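# Lower a rail from two posts onto V pads

## Task

Lift the rail off the two posts and lower it so it sits on the two rubber V pads at the bottom, fully free of the posts; then open the gripper and withdraw, leaving the rail resting there on its own without the robot holding it up.

## Robot and tools

Robot: one xArm7 (seven joints) carrying a two-finger parallel gripper. There is only one arm, so every motion argument describes this single gripper.

Frames: the scene frame has its origin on the table surface straight under the arm base, +z up, and +y to the left when facing along +x. Results report end_effector_position in metres and end_effector_quat_wxyz in this frame, plus linear (m/s) and angular (rad/s) velocities. The base may be slightly tilted, and the reported hand position gets less accurate at long reach. The gripper's own axes: fingers extend along +z, and they close and open along y. end_effector_position is the point midway between the pads when closed, roughly 2 cm short of the fingertips; closing pushes the tips about 10 mm further along +z.

execute_actions(actions): a list of actions run one after another. Each action is a table of 0 to 15 rows; each row lasts one control step of 1/30 s, and if there are fewer than 15 rows the final row repeats to fill the action. A row is 7 numbers, each in [-1, 1]: dx, dy, dz, rx, ry, rz, opening. The first six are an offset, expressed in the gripper's own axes, from the gripper's measured pose at the start of that action (for a call's first action, the last pose a result reported). Every row refers back to that same start pose, not to the row before it. Scale: 1.0 equals 0.6 m for dx/dy/dz and 180 degrees for the rotation; rx, ry, rz form a single rotation vector. opening is absolute, not an offset: +1 is wide open (0.084 m), -1 is shut. An empty list just returns the current state and images.

move(target, speed, blocking): drives the gripper in a straight line toward one 7-number row laid out as above; its offset is taken from the pose in the latest result of this scene that shows one. speed is the path's top linear speed in m/s, from 0.002 to 0.5 (default 0.25); rotation is capped at twice that value in rad/s. The path takes 0.5 to 10 s and is cut at 10 s. Rotation takes the shorter way. The path ignores obstacles, the arm may lag or deviate and may exceed speed, notably near full extension. Faster moves hit harder, and aiming beyond a contact point presses harder. The opening is applied when the move starts. The result adds a move: line giving how it ended (done, off_target, moving, held, fault) and which limits acted, plus distance from target. held as an ending means a check stopped the last step; limits=paced means the sent pose was clipped; limits=held means some steps were blocked, after which the arm may jump well above speed. With blocking=false the result comes back after 0.5 s while the arm continues; then use wait(0) to check, and call wait or stop before sending any new rows or moves.

wait(seconds): 0 to 10 s; the arm keeps its last command and a running move carries on (returns early if it ends). stop(): brakes a running move; it needs braking distance, and the fingers are not stopped. zoom_image(camera, region): enlarges part of the latest image of cam_high, cam_low or cam_wrist; region is [x0, y0, x1, y1] in pixels from the top-left, at most 504 by 504. show_instructions() shows the reference pages. read_manual(section) returns only licence text. finished_scene(scene) ends the scene irreversibly and reports success; call it only after releasing and backing away.

Control details: each step the commanded pose is limited to 70 mm and 16 degrees from the measured pose, then damped inverse kinematics follows it, favouring position over orientation. A distant goal can need several actions; after an action the arm goes at most to the last clipped pose, so send the remainder next. Hand target in a result is what the controller currently aims at. A pose unreachable line means the clearance check altered or blocked a command (a mount or post under the base counts as arm). Step readings list positions at some steps; HELD marks steps that were held back. Joint ranges in rad: waist and the roll joints ±6.283, shoulder -2.059 to 2.094, elbow -0.192 to 3.927, wrist pitch -1.693 to 3.142. The elbow cannot quite straighten.

Gripping: grip_measured uses the same scale as opening. To keep hold, command an opening clearly smaller than grip_measured; a bigger gap squeezes harder, up to about 24 N per pad on parts up to about 6 cm wide. Fast closing can overshoot. Commanding exactly grip_measured still grips lightly, and wide parts may slip.

Hazards: a joint torque at its load limit (N m: waist 44, shoulder 44, upper arm roll 26.4, elbow 26.4, forearm roll 26.4, wrist pitch 17.6, wrist roll 17.6; held weight counts) causes a fault: the joint backs off, the arm holds for 10 s and the rest of the call is dropped. Carrying loads heats motors; MOTOR HOT appears from 65 °C and at 80 °C an OVER-TEMPERATURE FAULT brakes the arm. Brief disturbances may tug the held rail or nudge loose items. Avoid dropping the rail, slamming it onto the pads, hard pushes against the posts, and anything leaving the table, which fails the task. Quick, smooth, low-effort motion is preferred.

Cameras: cam_high, cam_low, cam_wrist, each 896x504, with pinhole-plus-radial calibration given; fixed cameras may be off by a couple of degrees and under a centimetre, and results list any camera whose numbers change.

Each tool is called after "Request:" as name([rows], argument=value, ...), one row to a line, values as JSON.

Reference images:

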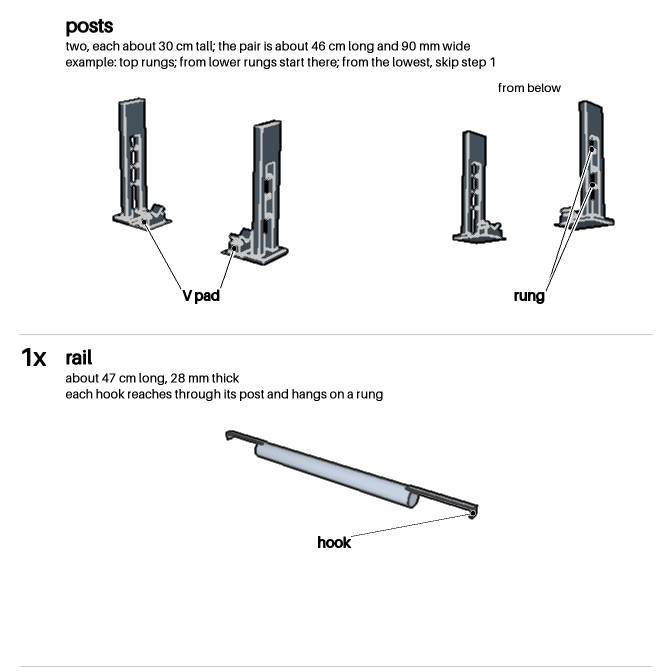

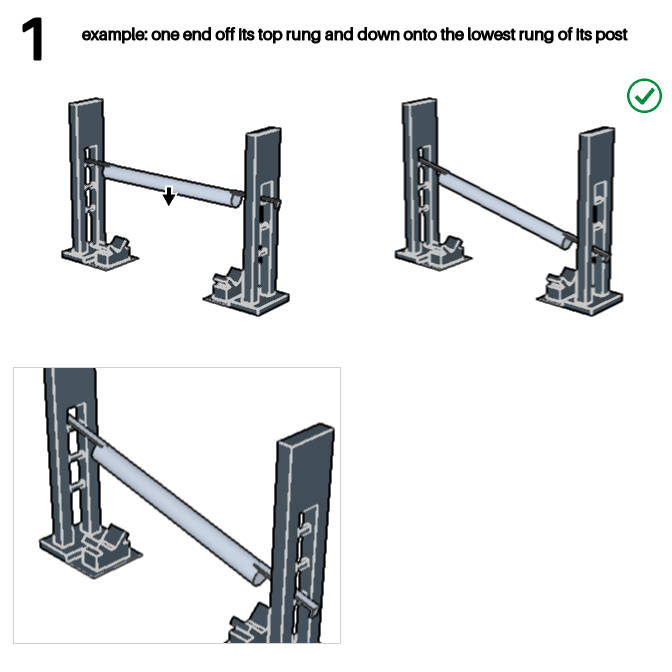

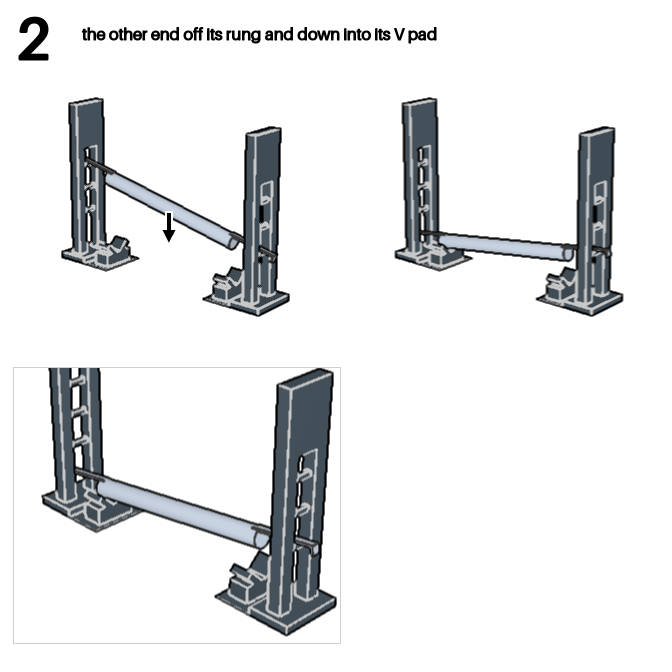

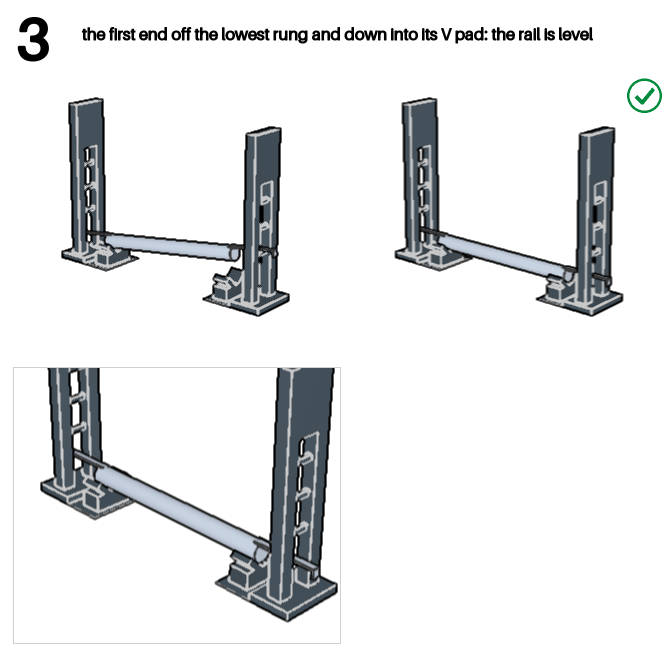

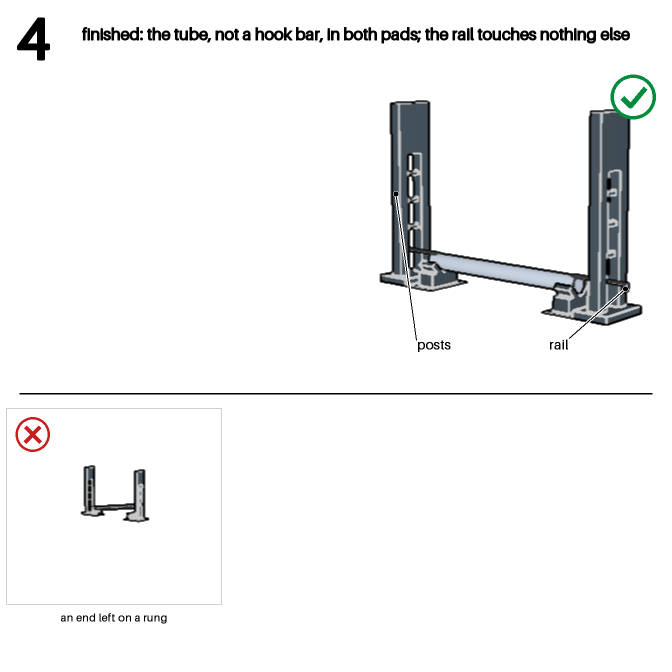

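## Session

Request:
execute_actions(actions=[])

Scene clock: 0.00 s.
end_effector_position=(+0.2155, -0.1624, +0.1915) grip_measured=+1.00 end_effector_quat_wxyz=(+0.057, +0.940, -0.330, -0.059) end_effector_velocity=(-0.000, +0.001, -0.000) end_effector_angular_velocity=(+0.001, +0.001, +0.003)
Joint positions: [-0.871  0.178 -0.13   0.549  0.308  0.774 -0.432  0.084]
Joint velocities: [-0.    -0.     0.002 -0.001 -0.    -0.    -0.002  0.   ]
Hand target: +0.216, -0.162, +0.192; +0.057, +0.940, -0.330, -0.059

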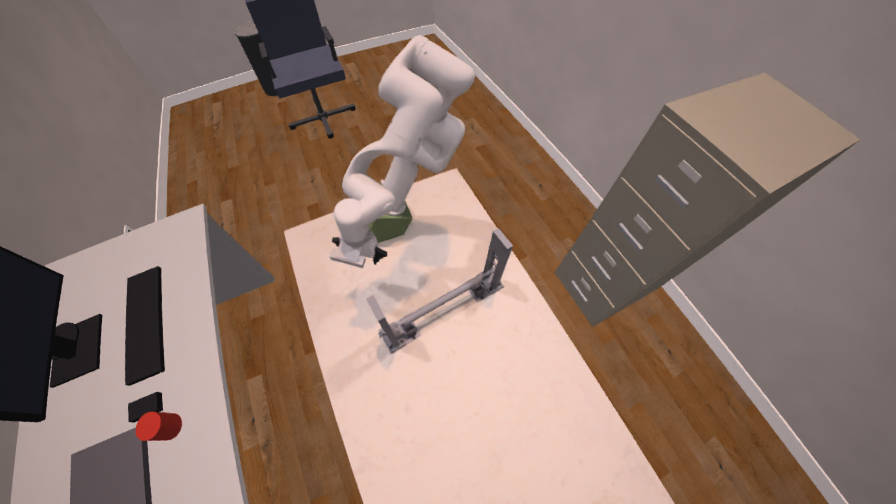

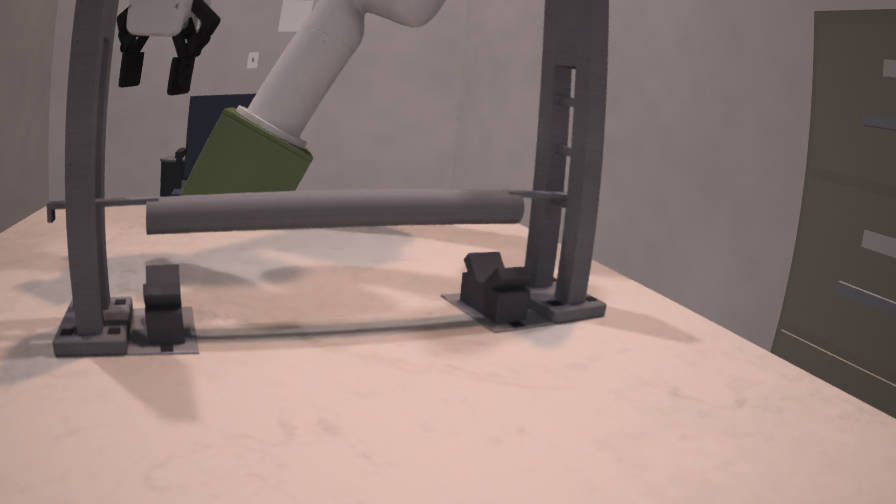

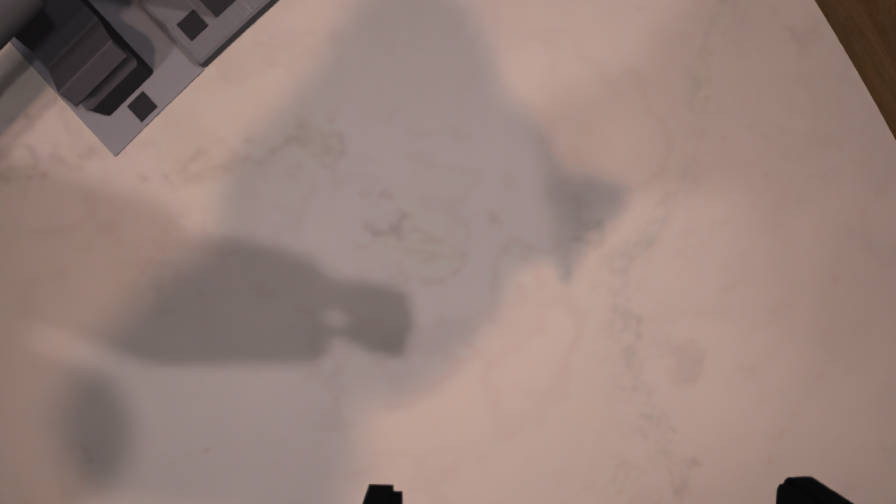

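Request:
zoom_image(camera="cam_low", region=[30, 150, 260, 370])

Request:
zoom_image(camera="cam_low", region=[420, 50, 640, 340])

Request:
zoom_image(camera="cam_high", region=[350, 220, 530, 360])

Region (30, 150, 260, 370) of cam_low's 896x504 image, scaled by 2.191, with more detail than that image has; it fills the top 482 rows of this view, and the rest is white.

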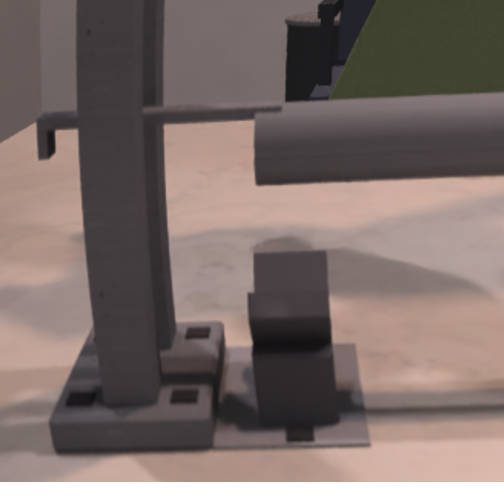

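Region (420, 50, 640, 340) of cam_low's 896x504 image, scaled by 1.738, with more detail than that image has; it fills the left 382 columns of this view, and the rest is white.

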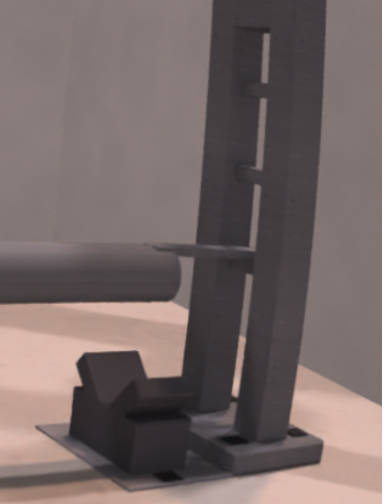

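Region (350, 220, 530, 360) of cam_high's 896x504 image, scaled by 2.800, with more detail than that image has.

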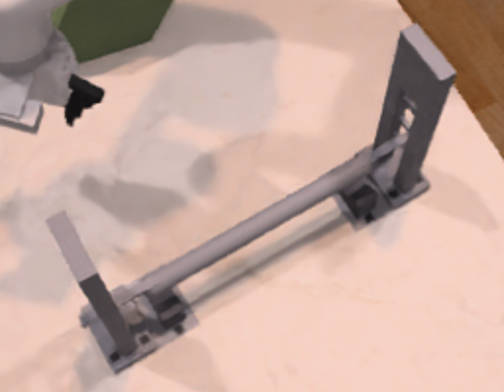

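Request:
move(target=[0.023,-0.42,-0.1315,0.0534,0.004,0.246,1], speed=0.3)

Scene clock: 19.97 s.
end_effector_position=(+0.3921, +0.0292, +0.2318) grip_measured=+1.00 end_effector_quat_wxyz=(+0.000, +0.748, -0.663, -0.000) end_effector_velocity=(+0.001, +0.002, +0.000) end_effector_angular_velocity=(-0.004, +0.002, -0.002)
Joint positions: [-0.612 -0.038  0.115  0.728  0.58   0.967  0.764  0.084]
Joint velocities: [ 0.003  0.     0.003  0.005 -0.005  0.001  0.012  0.   ]
Hand target: +0.392, +0.030, +0.232; +0.000, +0.748, -0.663, +0.000
Off the commanded pose: 0.001 m, 0 deg.
move: done
camera_calibration (this result's frames):
cam_wrist: T_world_to_cam=[[-0.993573, -0.112845, 0.00883993, 0.421811], [-0.1128, 0.993603, 0.00539789, 0.0809921], [-0.00939251, 0.00436606, -0.999946, 0.370434], [0, 0, 0, 1]] pos_world=[0.431716, -0.034492, 0.366248]

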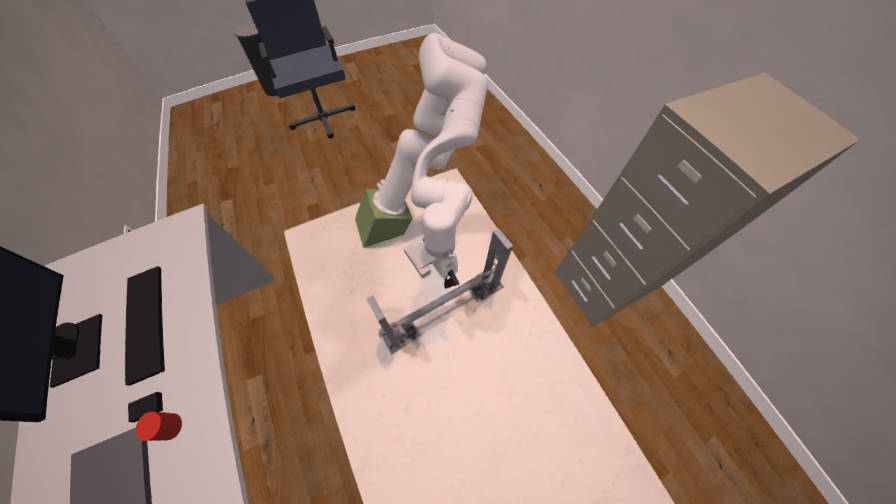

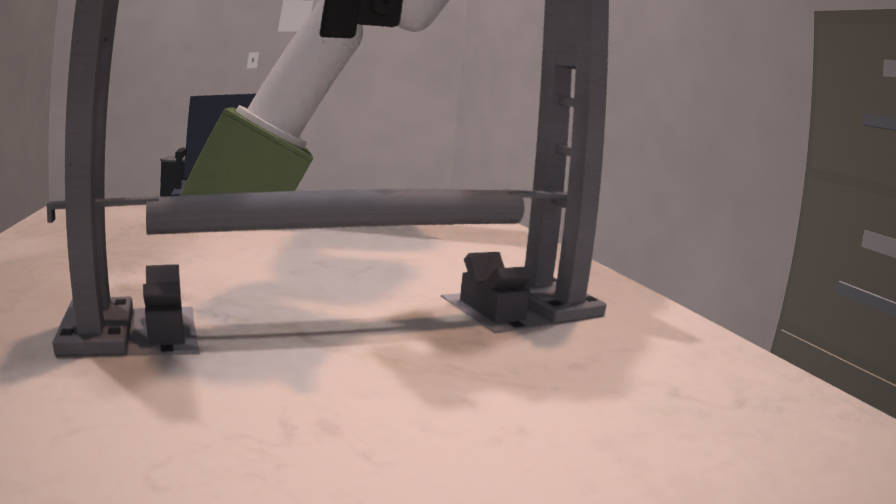

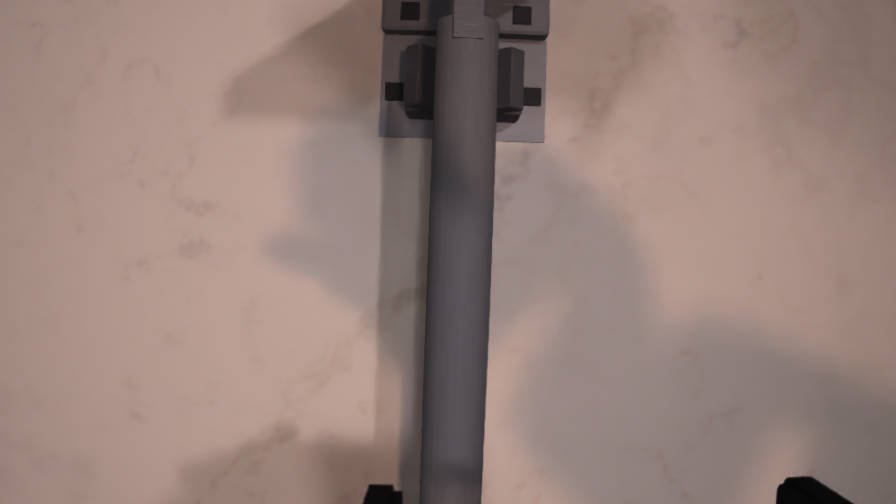

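Request:
move(target=[0.025,-0.045,0.248,0,0,0.0095,1], speed=0.2)

Scene clock: 25.73 s.
end_effector_position=(+0.4209, +0.0176, +0.0836) grip_measured=+1.00 end_effector_quat_wxyz=(+0.000, +0.738, -0.674, +0.001) end_effector_velocity=(-0.001, +0.001, -0.003) end_effector_angular_velocity=(+0.002, +0.004, -0.001)
Joint positions: [-0.506  0.383  0.222  0.779  0.796  0.565  0.661  0.084]
Joint velocities: [ 0.002  0.008  0.003  0.002  0.002 -0.003  0.001 -0.   ]
Hand target: +0.421, +0.018, +0.083; +0.000, +0.738, -0.674, +0.000
Off the commanded pose: 0.001 m, 0 deg.
move: done
camera_calibration (this result's frames):
cam_wrist: T_world_to_cam=[[-0.996457, -0.0836872, 0.00835939, 0.451174], [-0.0836546, 0.996486, 0.00417755, 0.0844014], [-0.00867963, 0.00346345, -0.999956, 0.222204], [0, 0, 0, 1]] pos_world=[0.458564, -0.0471169, 0.21807]

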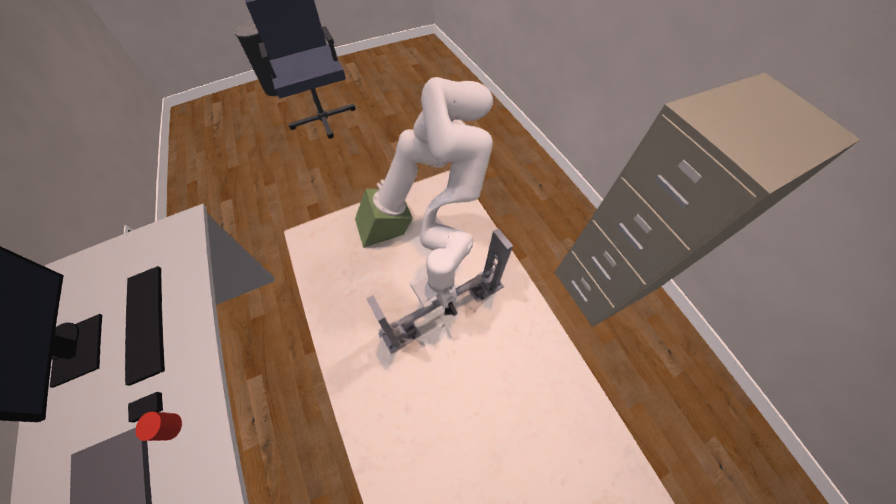

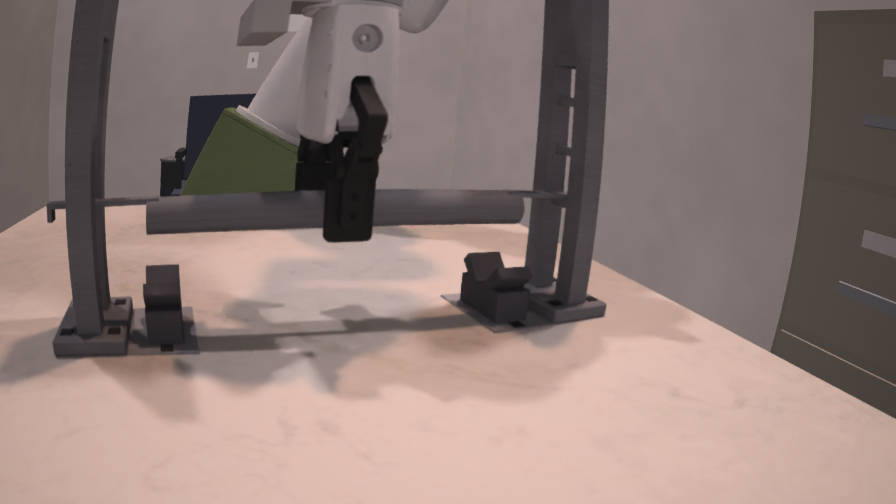

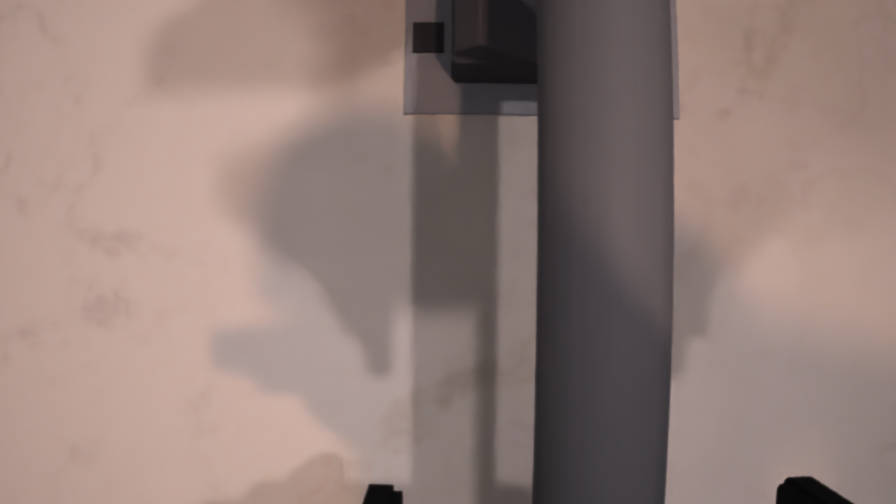

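Request:
execute_actions([
  [[-0.002,0,0,0,0,0.001,0.7],[-0.004,0,0,0,0,0.001,0.6],[-0.006,0,0,0,0,0.002,0.5],[-0.008,0,0,0,0,0.002,0.4],[-0.01,0,0,0,0,0.003,0.3],[-0.012,0,0,0,0,0.003,0.2],[-0.012,0,0,0,0,0.003,0.1],[-0.012,0,0,0,0,0.003,0],[-0.012,0,0,0,0,0.003,-0.1],[-0.012,0,0,0,0,0.003,-0.2]],
  [[0,0,0,0,0,0,-0.2]],
])

Scene clock: 28.73 s.
end_effector_position=(+0.4202, +0.0246, +0.0836) grip_measured=-0.22 end_effector_quat_wxyz=(+0.000, +0.735, -0.678, +0.001) end_effector_velocity=(+0.000, -0.000, -0.000) end_effector_angular_velocity=(-0.000, +0.000, +0.001)
Joint positions: [-0.496  0.37   0.228  0.771  0.801  0.563  0.682  0.035]
Joint velocities: [ 0.     0.    -0.     0.    -0.001  0.    -0.     0.   ]
Hand target: +0.420, +0.025, +0.084; +0.000, +0.735, -0.678, +0.001
Off the commanded pose: 0.000 m, 0 deg.
Step readings (end_effector_position; steps 1 to 15: 1st action; 16 to 30: 2nd action):
0: (+0.4207, +0.0177, +0.0830)
1: (+0.4207, +0.0177, +0.0831)
2: (+0.4207, +0.0178, +0.0832)
4: (+0.4206, +0.0189, +0.0834)
8: (+0.4204, +0.0230, +0.0835)
15: (+0.4202, +0.0246, +0.0836)
16: (+0.4202, +0.0246, +0.0836)
17: (+0.4202, +0.0246, +0.0836)
19: (+0.4202, +0.0246, +0.0836)
23: (+0.4202, +0.0246, +0.0836)
30: end_effector_position above
camera_calibration (this result's frames):
cam_wrist: T_world_to_cam=[[-0.997204, -0.0742652, 0.00828805, 0.451194], [-0.074233, 0.997232, 0.00412901, 0.0733967], [-0.00857175, 0.00350222, -0.999957, 0.222145], [0, 0, 0, 1]] pos_world=[0.457286, -0.0404635, 0.218093]

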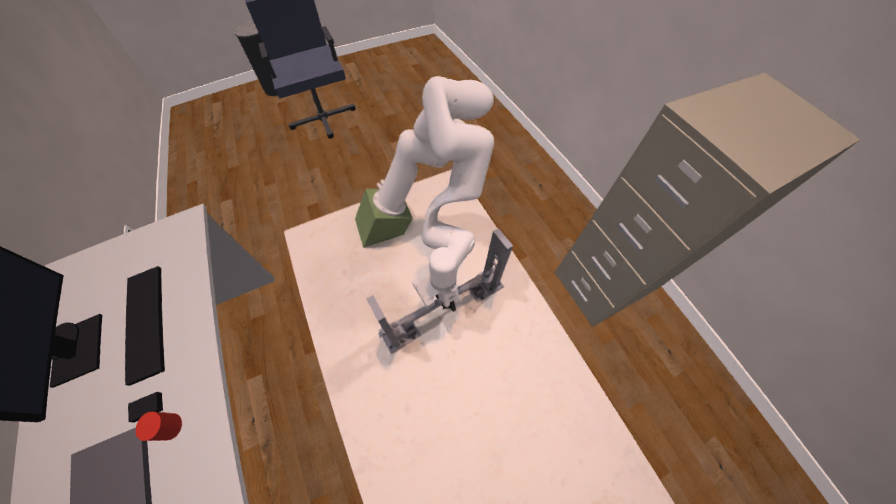

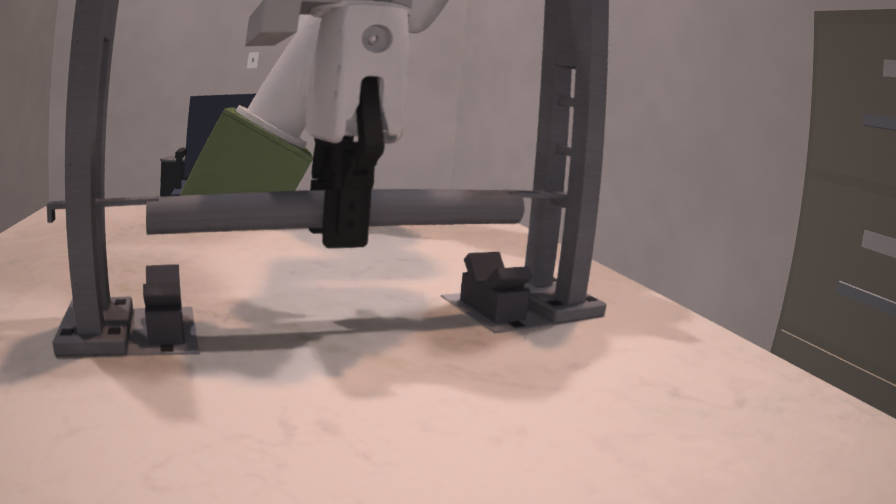

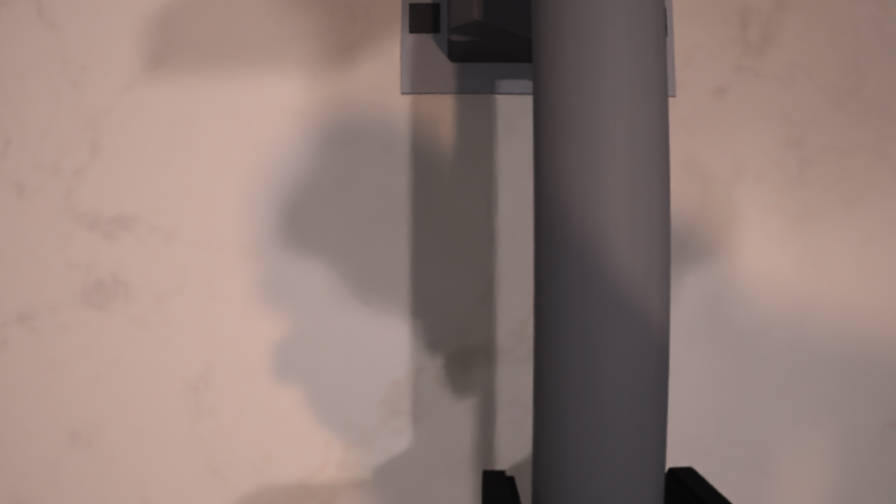

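Request:
execute_actions([
  [[0,0,0,0,0,0,-0.25],[0,0,0,0,0,0,-0.3],[0,0,0,0,0,0,-0.35],[0,0,0,0,0,0,-0.4],[0,0,0,0,0,0,-0.45],[0,0,0,0,0,0,-0.5],[0,0,0,0,0,0,-0.6],[0,0,0,0,0,0,-0.7],[0,0,0,0,0,0,-0.8],[0,0,0,0,0,0,-0.9],[0,0,0,0,0,0,-1]],
])

Request:
move(target=[0,0,-0.03,0,0,0,-1], speed=0.04)

Scene clock: 31.70 s.
end_effector_position=(+0.4205, +0.0246, +0.0838) grip_measured=-0.41 end_effector_quat_wxyz=(+0.000, +0.735, -0.678, +0.001) end_effector_velocity=(-0.000, +0.000, -0.000) end_effector_angular_velocity=(+0.000, +0.002, +0.003)
Joint positions: [-0.496  0.37   0.228  0.771  0.801  0.563  0.682  0.026]
Joint velocities: [-0.    -0.     0.001 -0.    -0.002  0.001 -0.001  0.   ]
Hand target: +0.420, +0.025, +0.084; +0.000, +0.735, -0.678, +0.001
Off the commanded pose: 0.000 m, 0 deg.
Step readings (end_effector_position):
0: (+0.4202, +0.0246, +0.0836)
1: (+0.4202, +0.0246, +0.0836)
2: (+0.4202, +0.0246, +0.0836)
4: (+0.4204, +0.0246, +0.0837)
8: (+0.4206, +0.0246, +0.0838)
15: end_effector_position above
camera_calibration (this result's frames):
cam_wrist: T_world_to_cam=[[-0.997171, -0.0747636, 0.00771734, 0.451529], [-0.0747352, 0.997196, 0.00390822, 0.073597], [-0.00798789, 0.00332041, -0.999963, 0.222091], [0, 0, 0, 1]] pos_world=[0.457526, -0.0403701, 0.218311]

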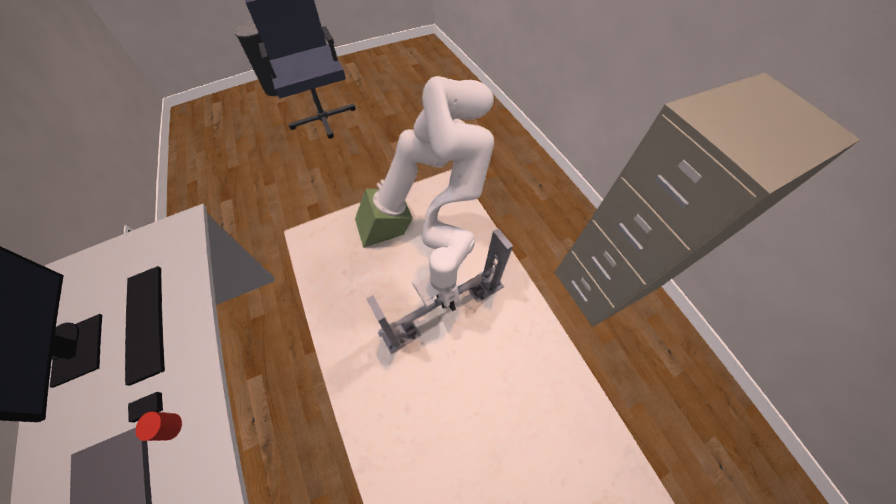

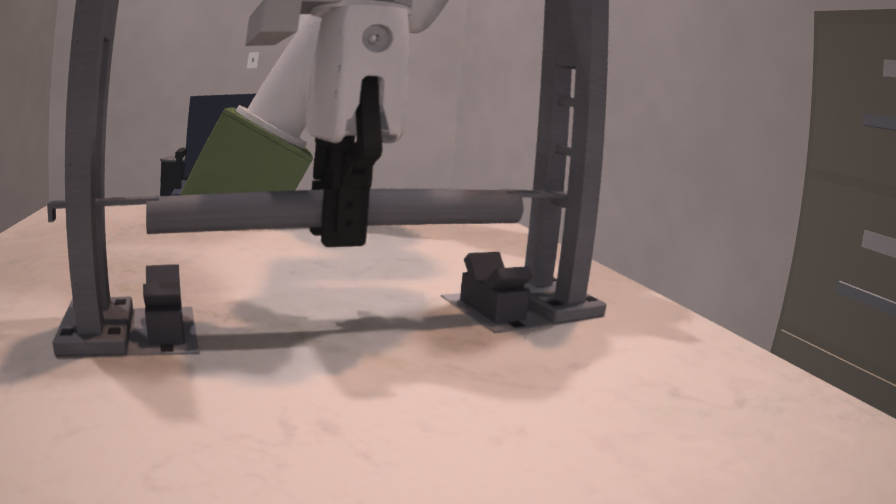

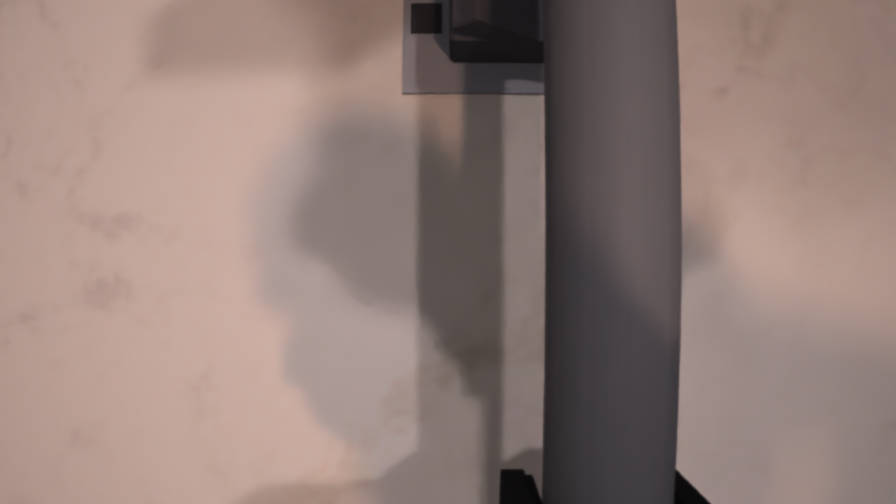

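Scene clock: 32.50 s.
end_effector_position=(+0.4204, +0.0247, +0.1015) grip_measured=-0.41 end_effector_quat_wxyz=(+0.000, +0.735, -0.678, +0.001) end_effector_velocity=(-0.001, +0.000, +0.000) end_effector_angular_velocity=(+0.001, +0.003, -0.000)
Joint positions: [-0.506  0.321  0.211  0.764  0.769  0.609  0.705  0.026]
Joint velocities: [ 0.    -0.002 -0.001 -0.001 -0.003  0.004  0.002 -0.   ]
Hand target: +0.421, +0.025, +0.102; +0.000, +0.735, -0.678, +0.001
Off the commanded pose: 0.000 m, 0 deg.
move: done
camera_calibration (this result's frames):
cam_wrist: T_world_to_cam=[[-0.997173, -0.0747066, 0.00804162, 0.451201], [-0.074675, 0.997199, 0.0041623, 0.0733923], [-0.00833005, 0.00355003, -0.999959, 0.239978], [0, 0, 0, 1]] pos_world=[0.457405, -0.040331, 0.236035]

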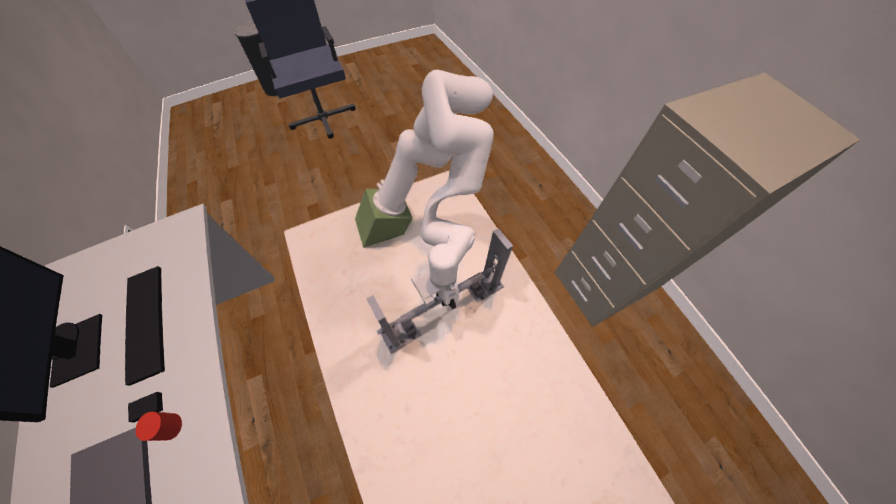

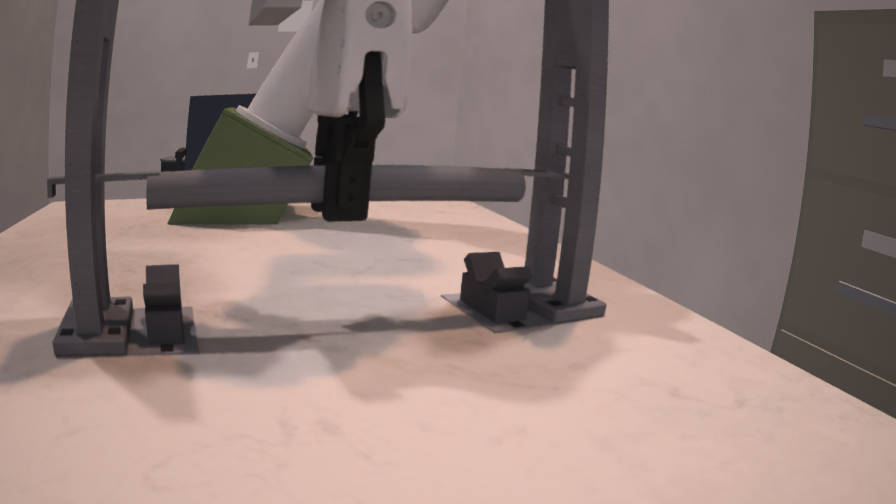

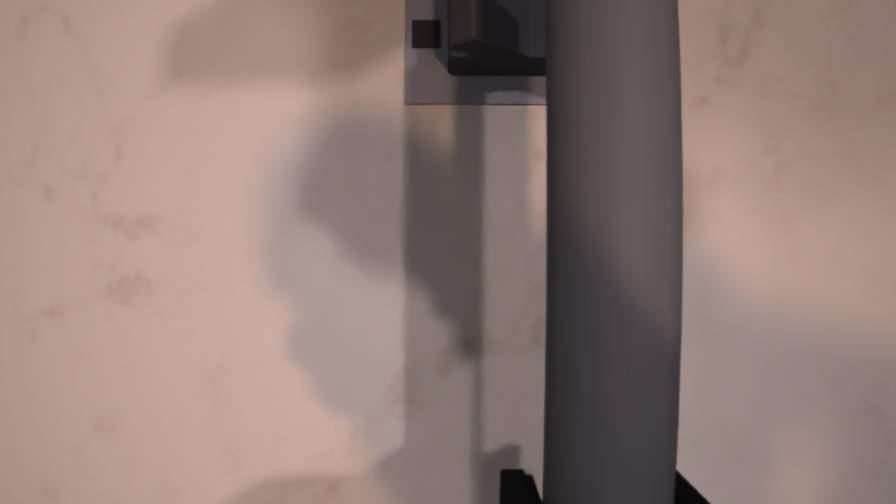

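Request:
move(target=[0.055,-0.0025,0,0,0,0,-1], speed=0.05)

Request:
zoom_image(camera="cam_low", region=[460, 120, 620, 260])

Request:
zoom_image(camera="cam_low", region=[0, 130, 180, 280])

Scene clock: 35.37 s.
end_effector_position=(+0.4246, -0.0077, +0.1014) grip_measured=-0.41 end_effector_quat_wxyz=(+0.000, +0.736, -0.677, +0.000) end_effector_velocity=(+0.001, -0.001, +0.000) end_effector_angular_velocity=(-0.000, +0.000, +0.003)
Joint positions: [-0.544  0.384  0.18   0.809  0.748  0.62   0.651  0.026]
Joint velocities: [-0.001  0.002 -0.001  0.003 -0.002  0.001 -0.002  0.   ]
Hand target: +0.425, -0.008, +0.101; +0.000, +0.735, -0.678, +0.001
Off the commanded pose: 0.000 m, 0 deg.
move: done
camera_calibration (this result's frames):
cam_wrist: T_world_to_cam=[[-0.99714, -0.0751292, 0.00825903, 0.452938], [-0.0750951, 0.997167, 0.00436065, 0.106165], [-0.00856324, 0.00372796, -0.999956, 0.240159], [0, 0, 0, 1]] pos_world=[0.461671, -0.0727308, 0.235945]

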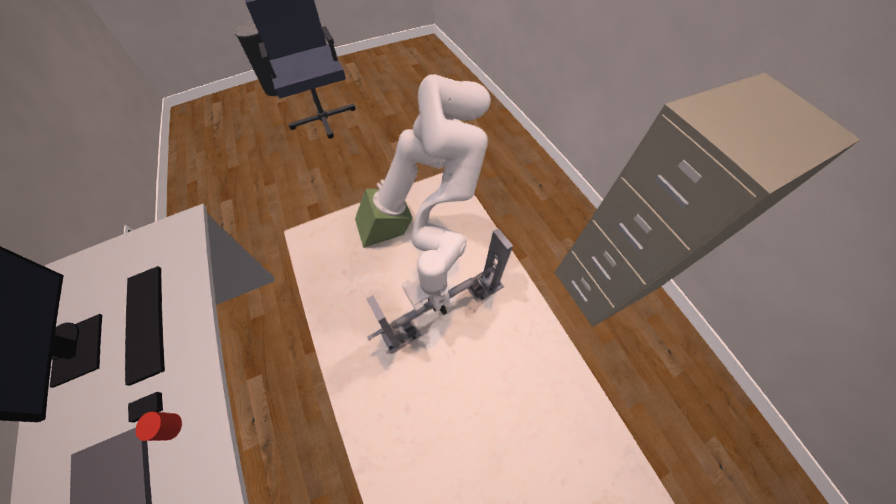

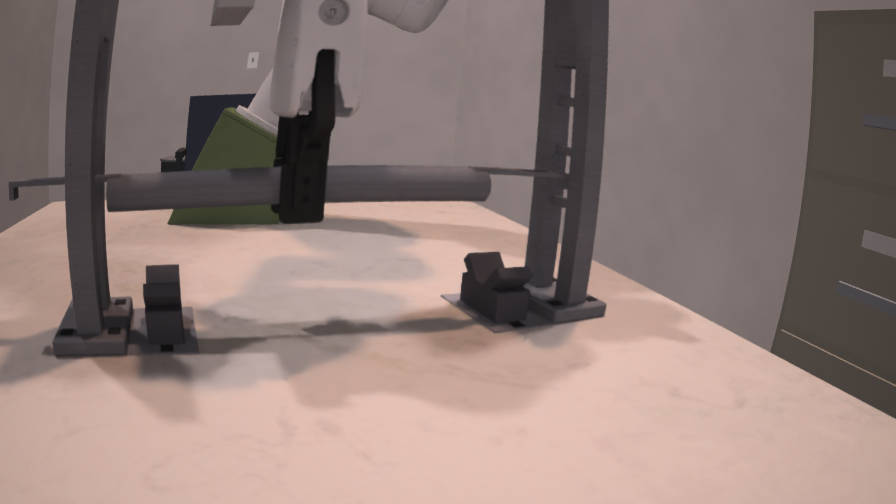

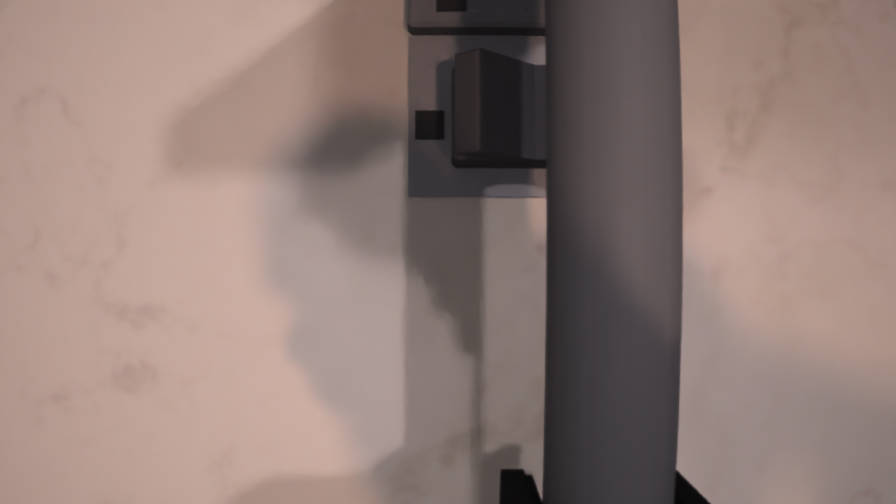

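Region (460, 120, 620, 260) of cam_low's 896x504 image, scaled by 3.150, with more detail than that image has; it fills the top 441 rows of this view, and the rest is white.

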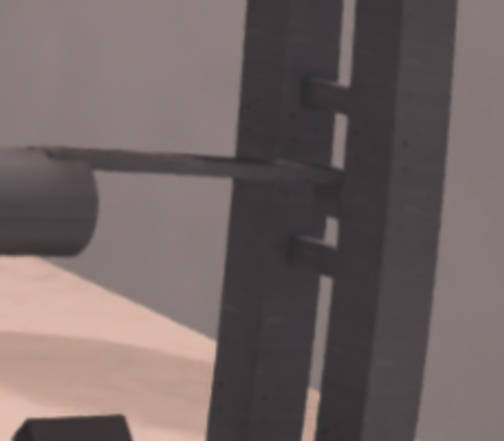

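Region (0, 130, 180, 280) of cam_low's 896x504 image, scaled by 2.800, with more detail than that image has.

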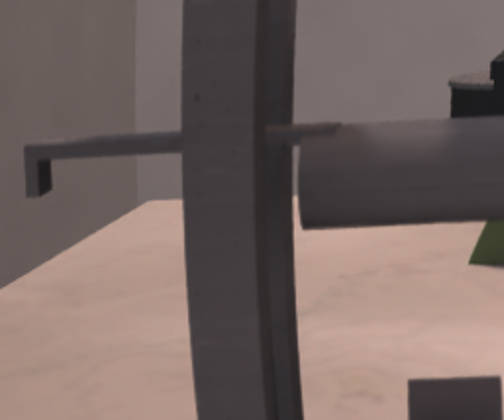

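Request:
move(target=[0.0105,0,0,0,0,0,-1], speed=0.03)

Request:
zoom_image(camera="cam_low", region=[500, 130, 620, 230])

Request:
zoom_image(camera="cam_low", region=[40, 140, 160, 240])

Scene clock: 39.40 s.
end_effector_position=(+0.4251, -0.0139, +0.1014) grip_measured=-0.41 end_effector_quat_wxyz=(+0.000, +0.735, -0.678, +0.000) end_effector_velocity=(+0.000, -0.000, -0.000) end_effector_angular_velocity=(+0.001, +0.002, +0.003)
Joint positions: [-0.551  0.395  0.175  0.817  0.744  0.622  0.641  0.026]
Joint velocities: [-0.     0.002  0.     0.002 -0.001  0.002 -0.003 -0.   ]
Hand target: +0.425, -0.014, +0.101; +0.000, +0.736, -0.677, +0.000
Off the commanded pose: 0.000 m, 0 deg.
move: done
camera_calibration (this result's frames):
cam_wrist: T_world_to_cam=[[-0.997148, -0.0750214, 0.00826259, 0.452974], [-0.0749875, 0.997175, 0.00434813, 0.112344], [-0.00856545, 0.00371613, -0.999956, 0.24019], [0, 0, 0, 1]] pos_world=[0.462163, -0.0789366, 0.235948]

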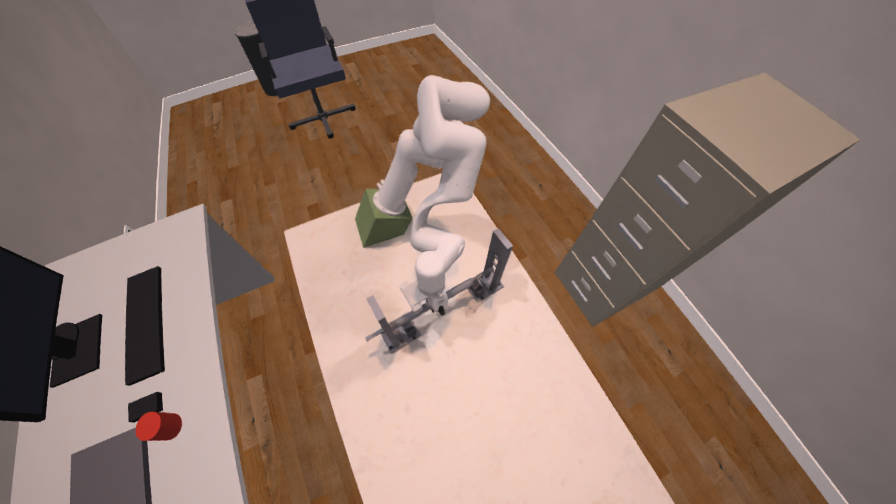

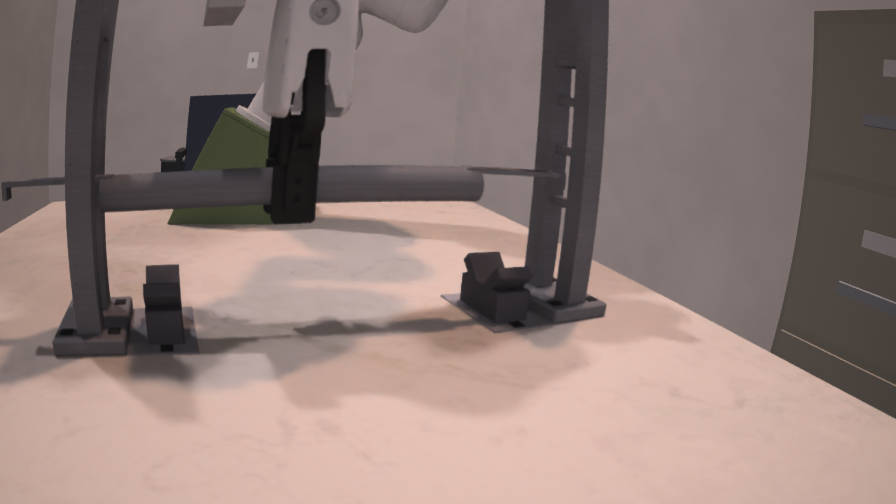

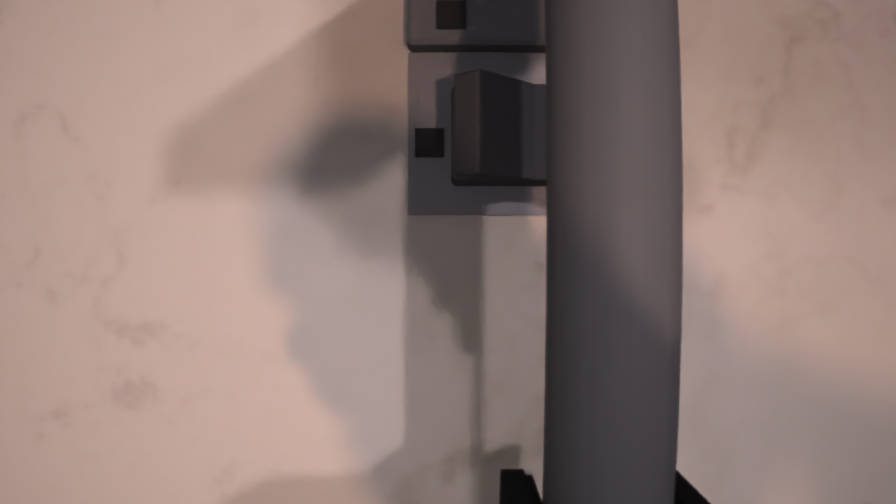

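Region (500, 130, 620, 230) of cam_low's 896x504 image, scaled by 4.200, with more detail than that image has.

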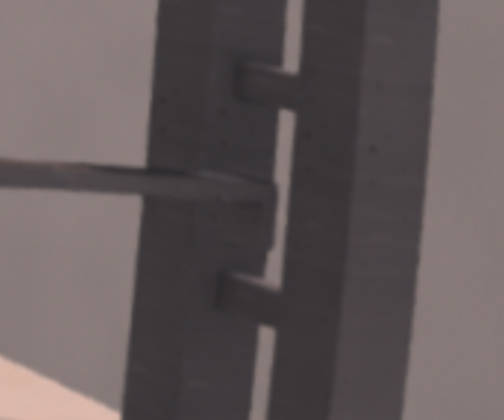

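Region (40, 140, 160, 240) of cam_low's 896x504 image, scaled by 4.200, with more detail than that image has.

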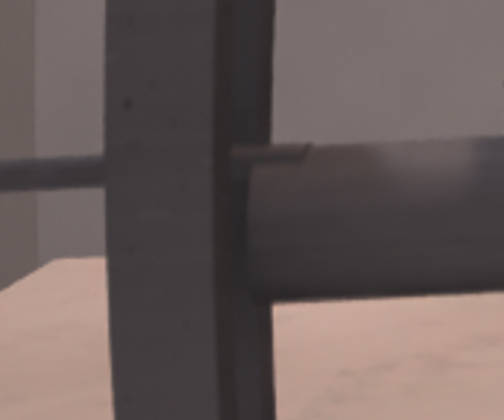

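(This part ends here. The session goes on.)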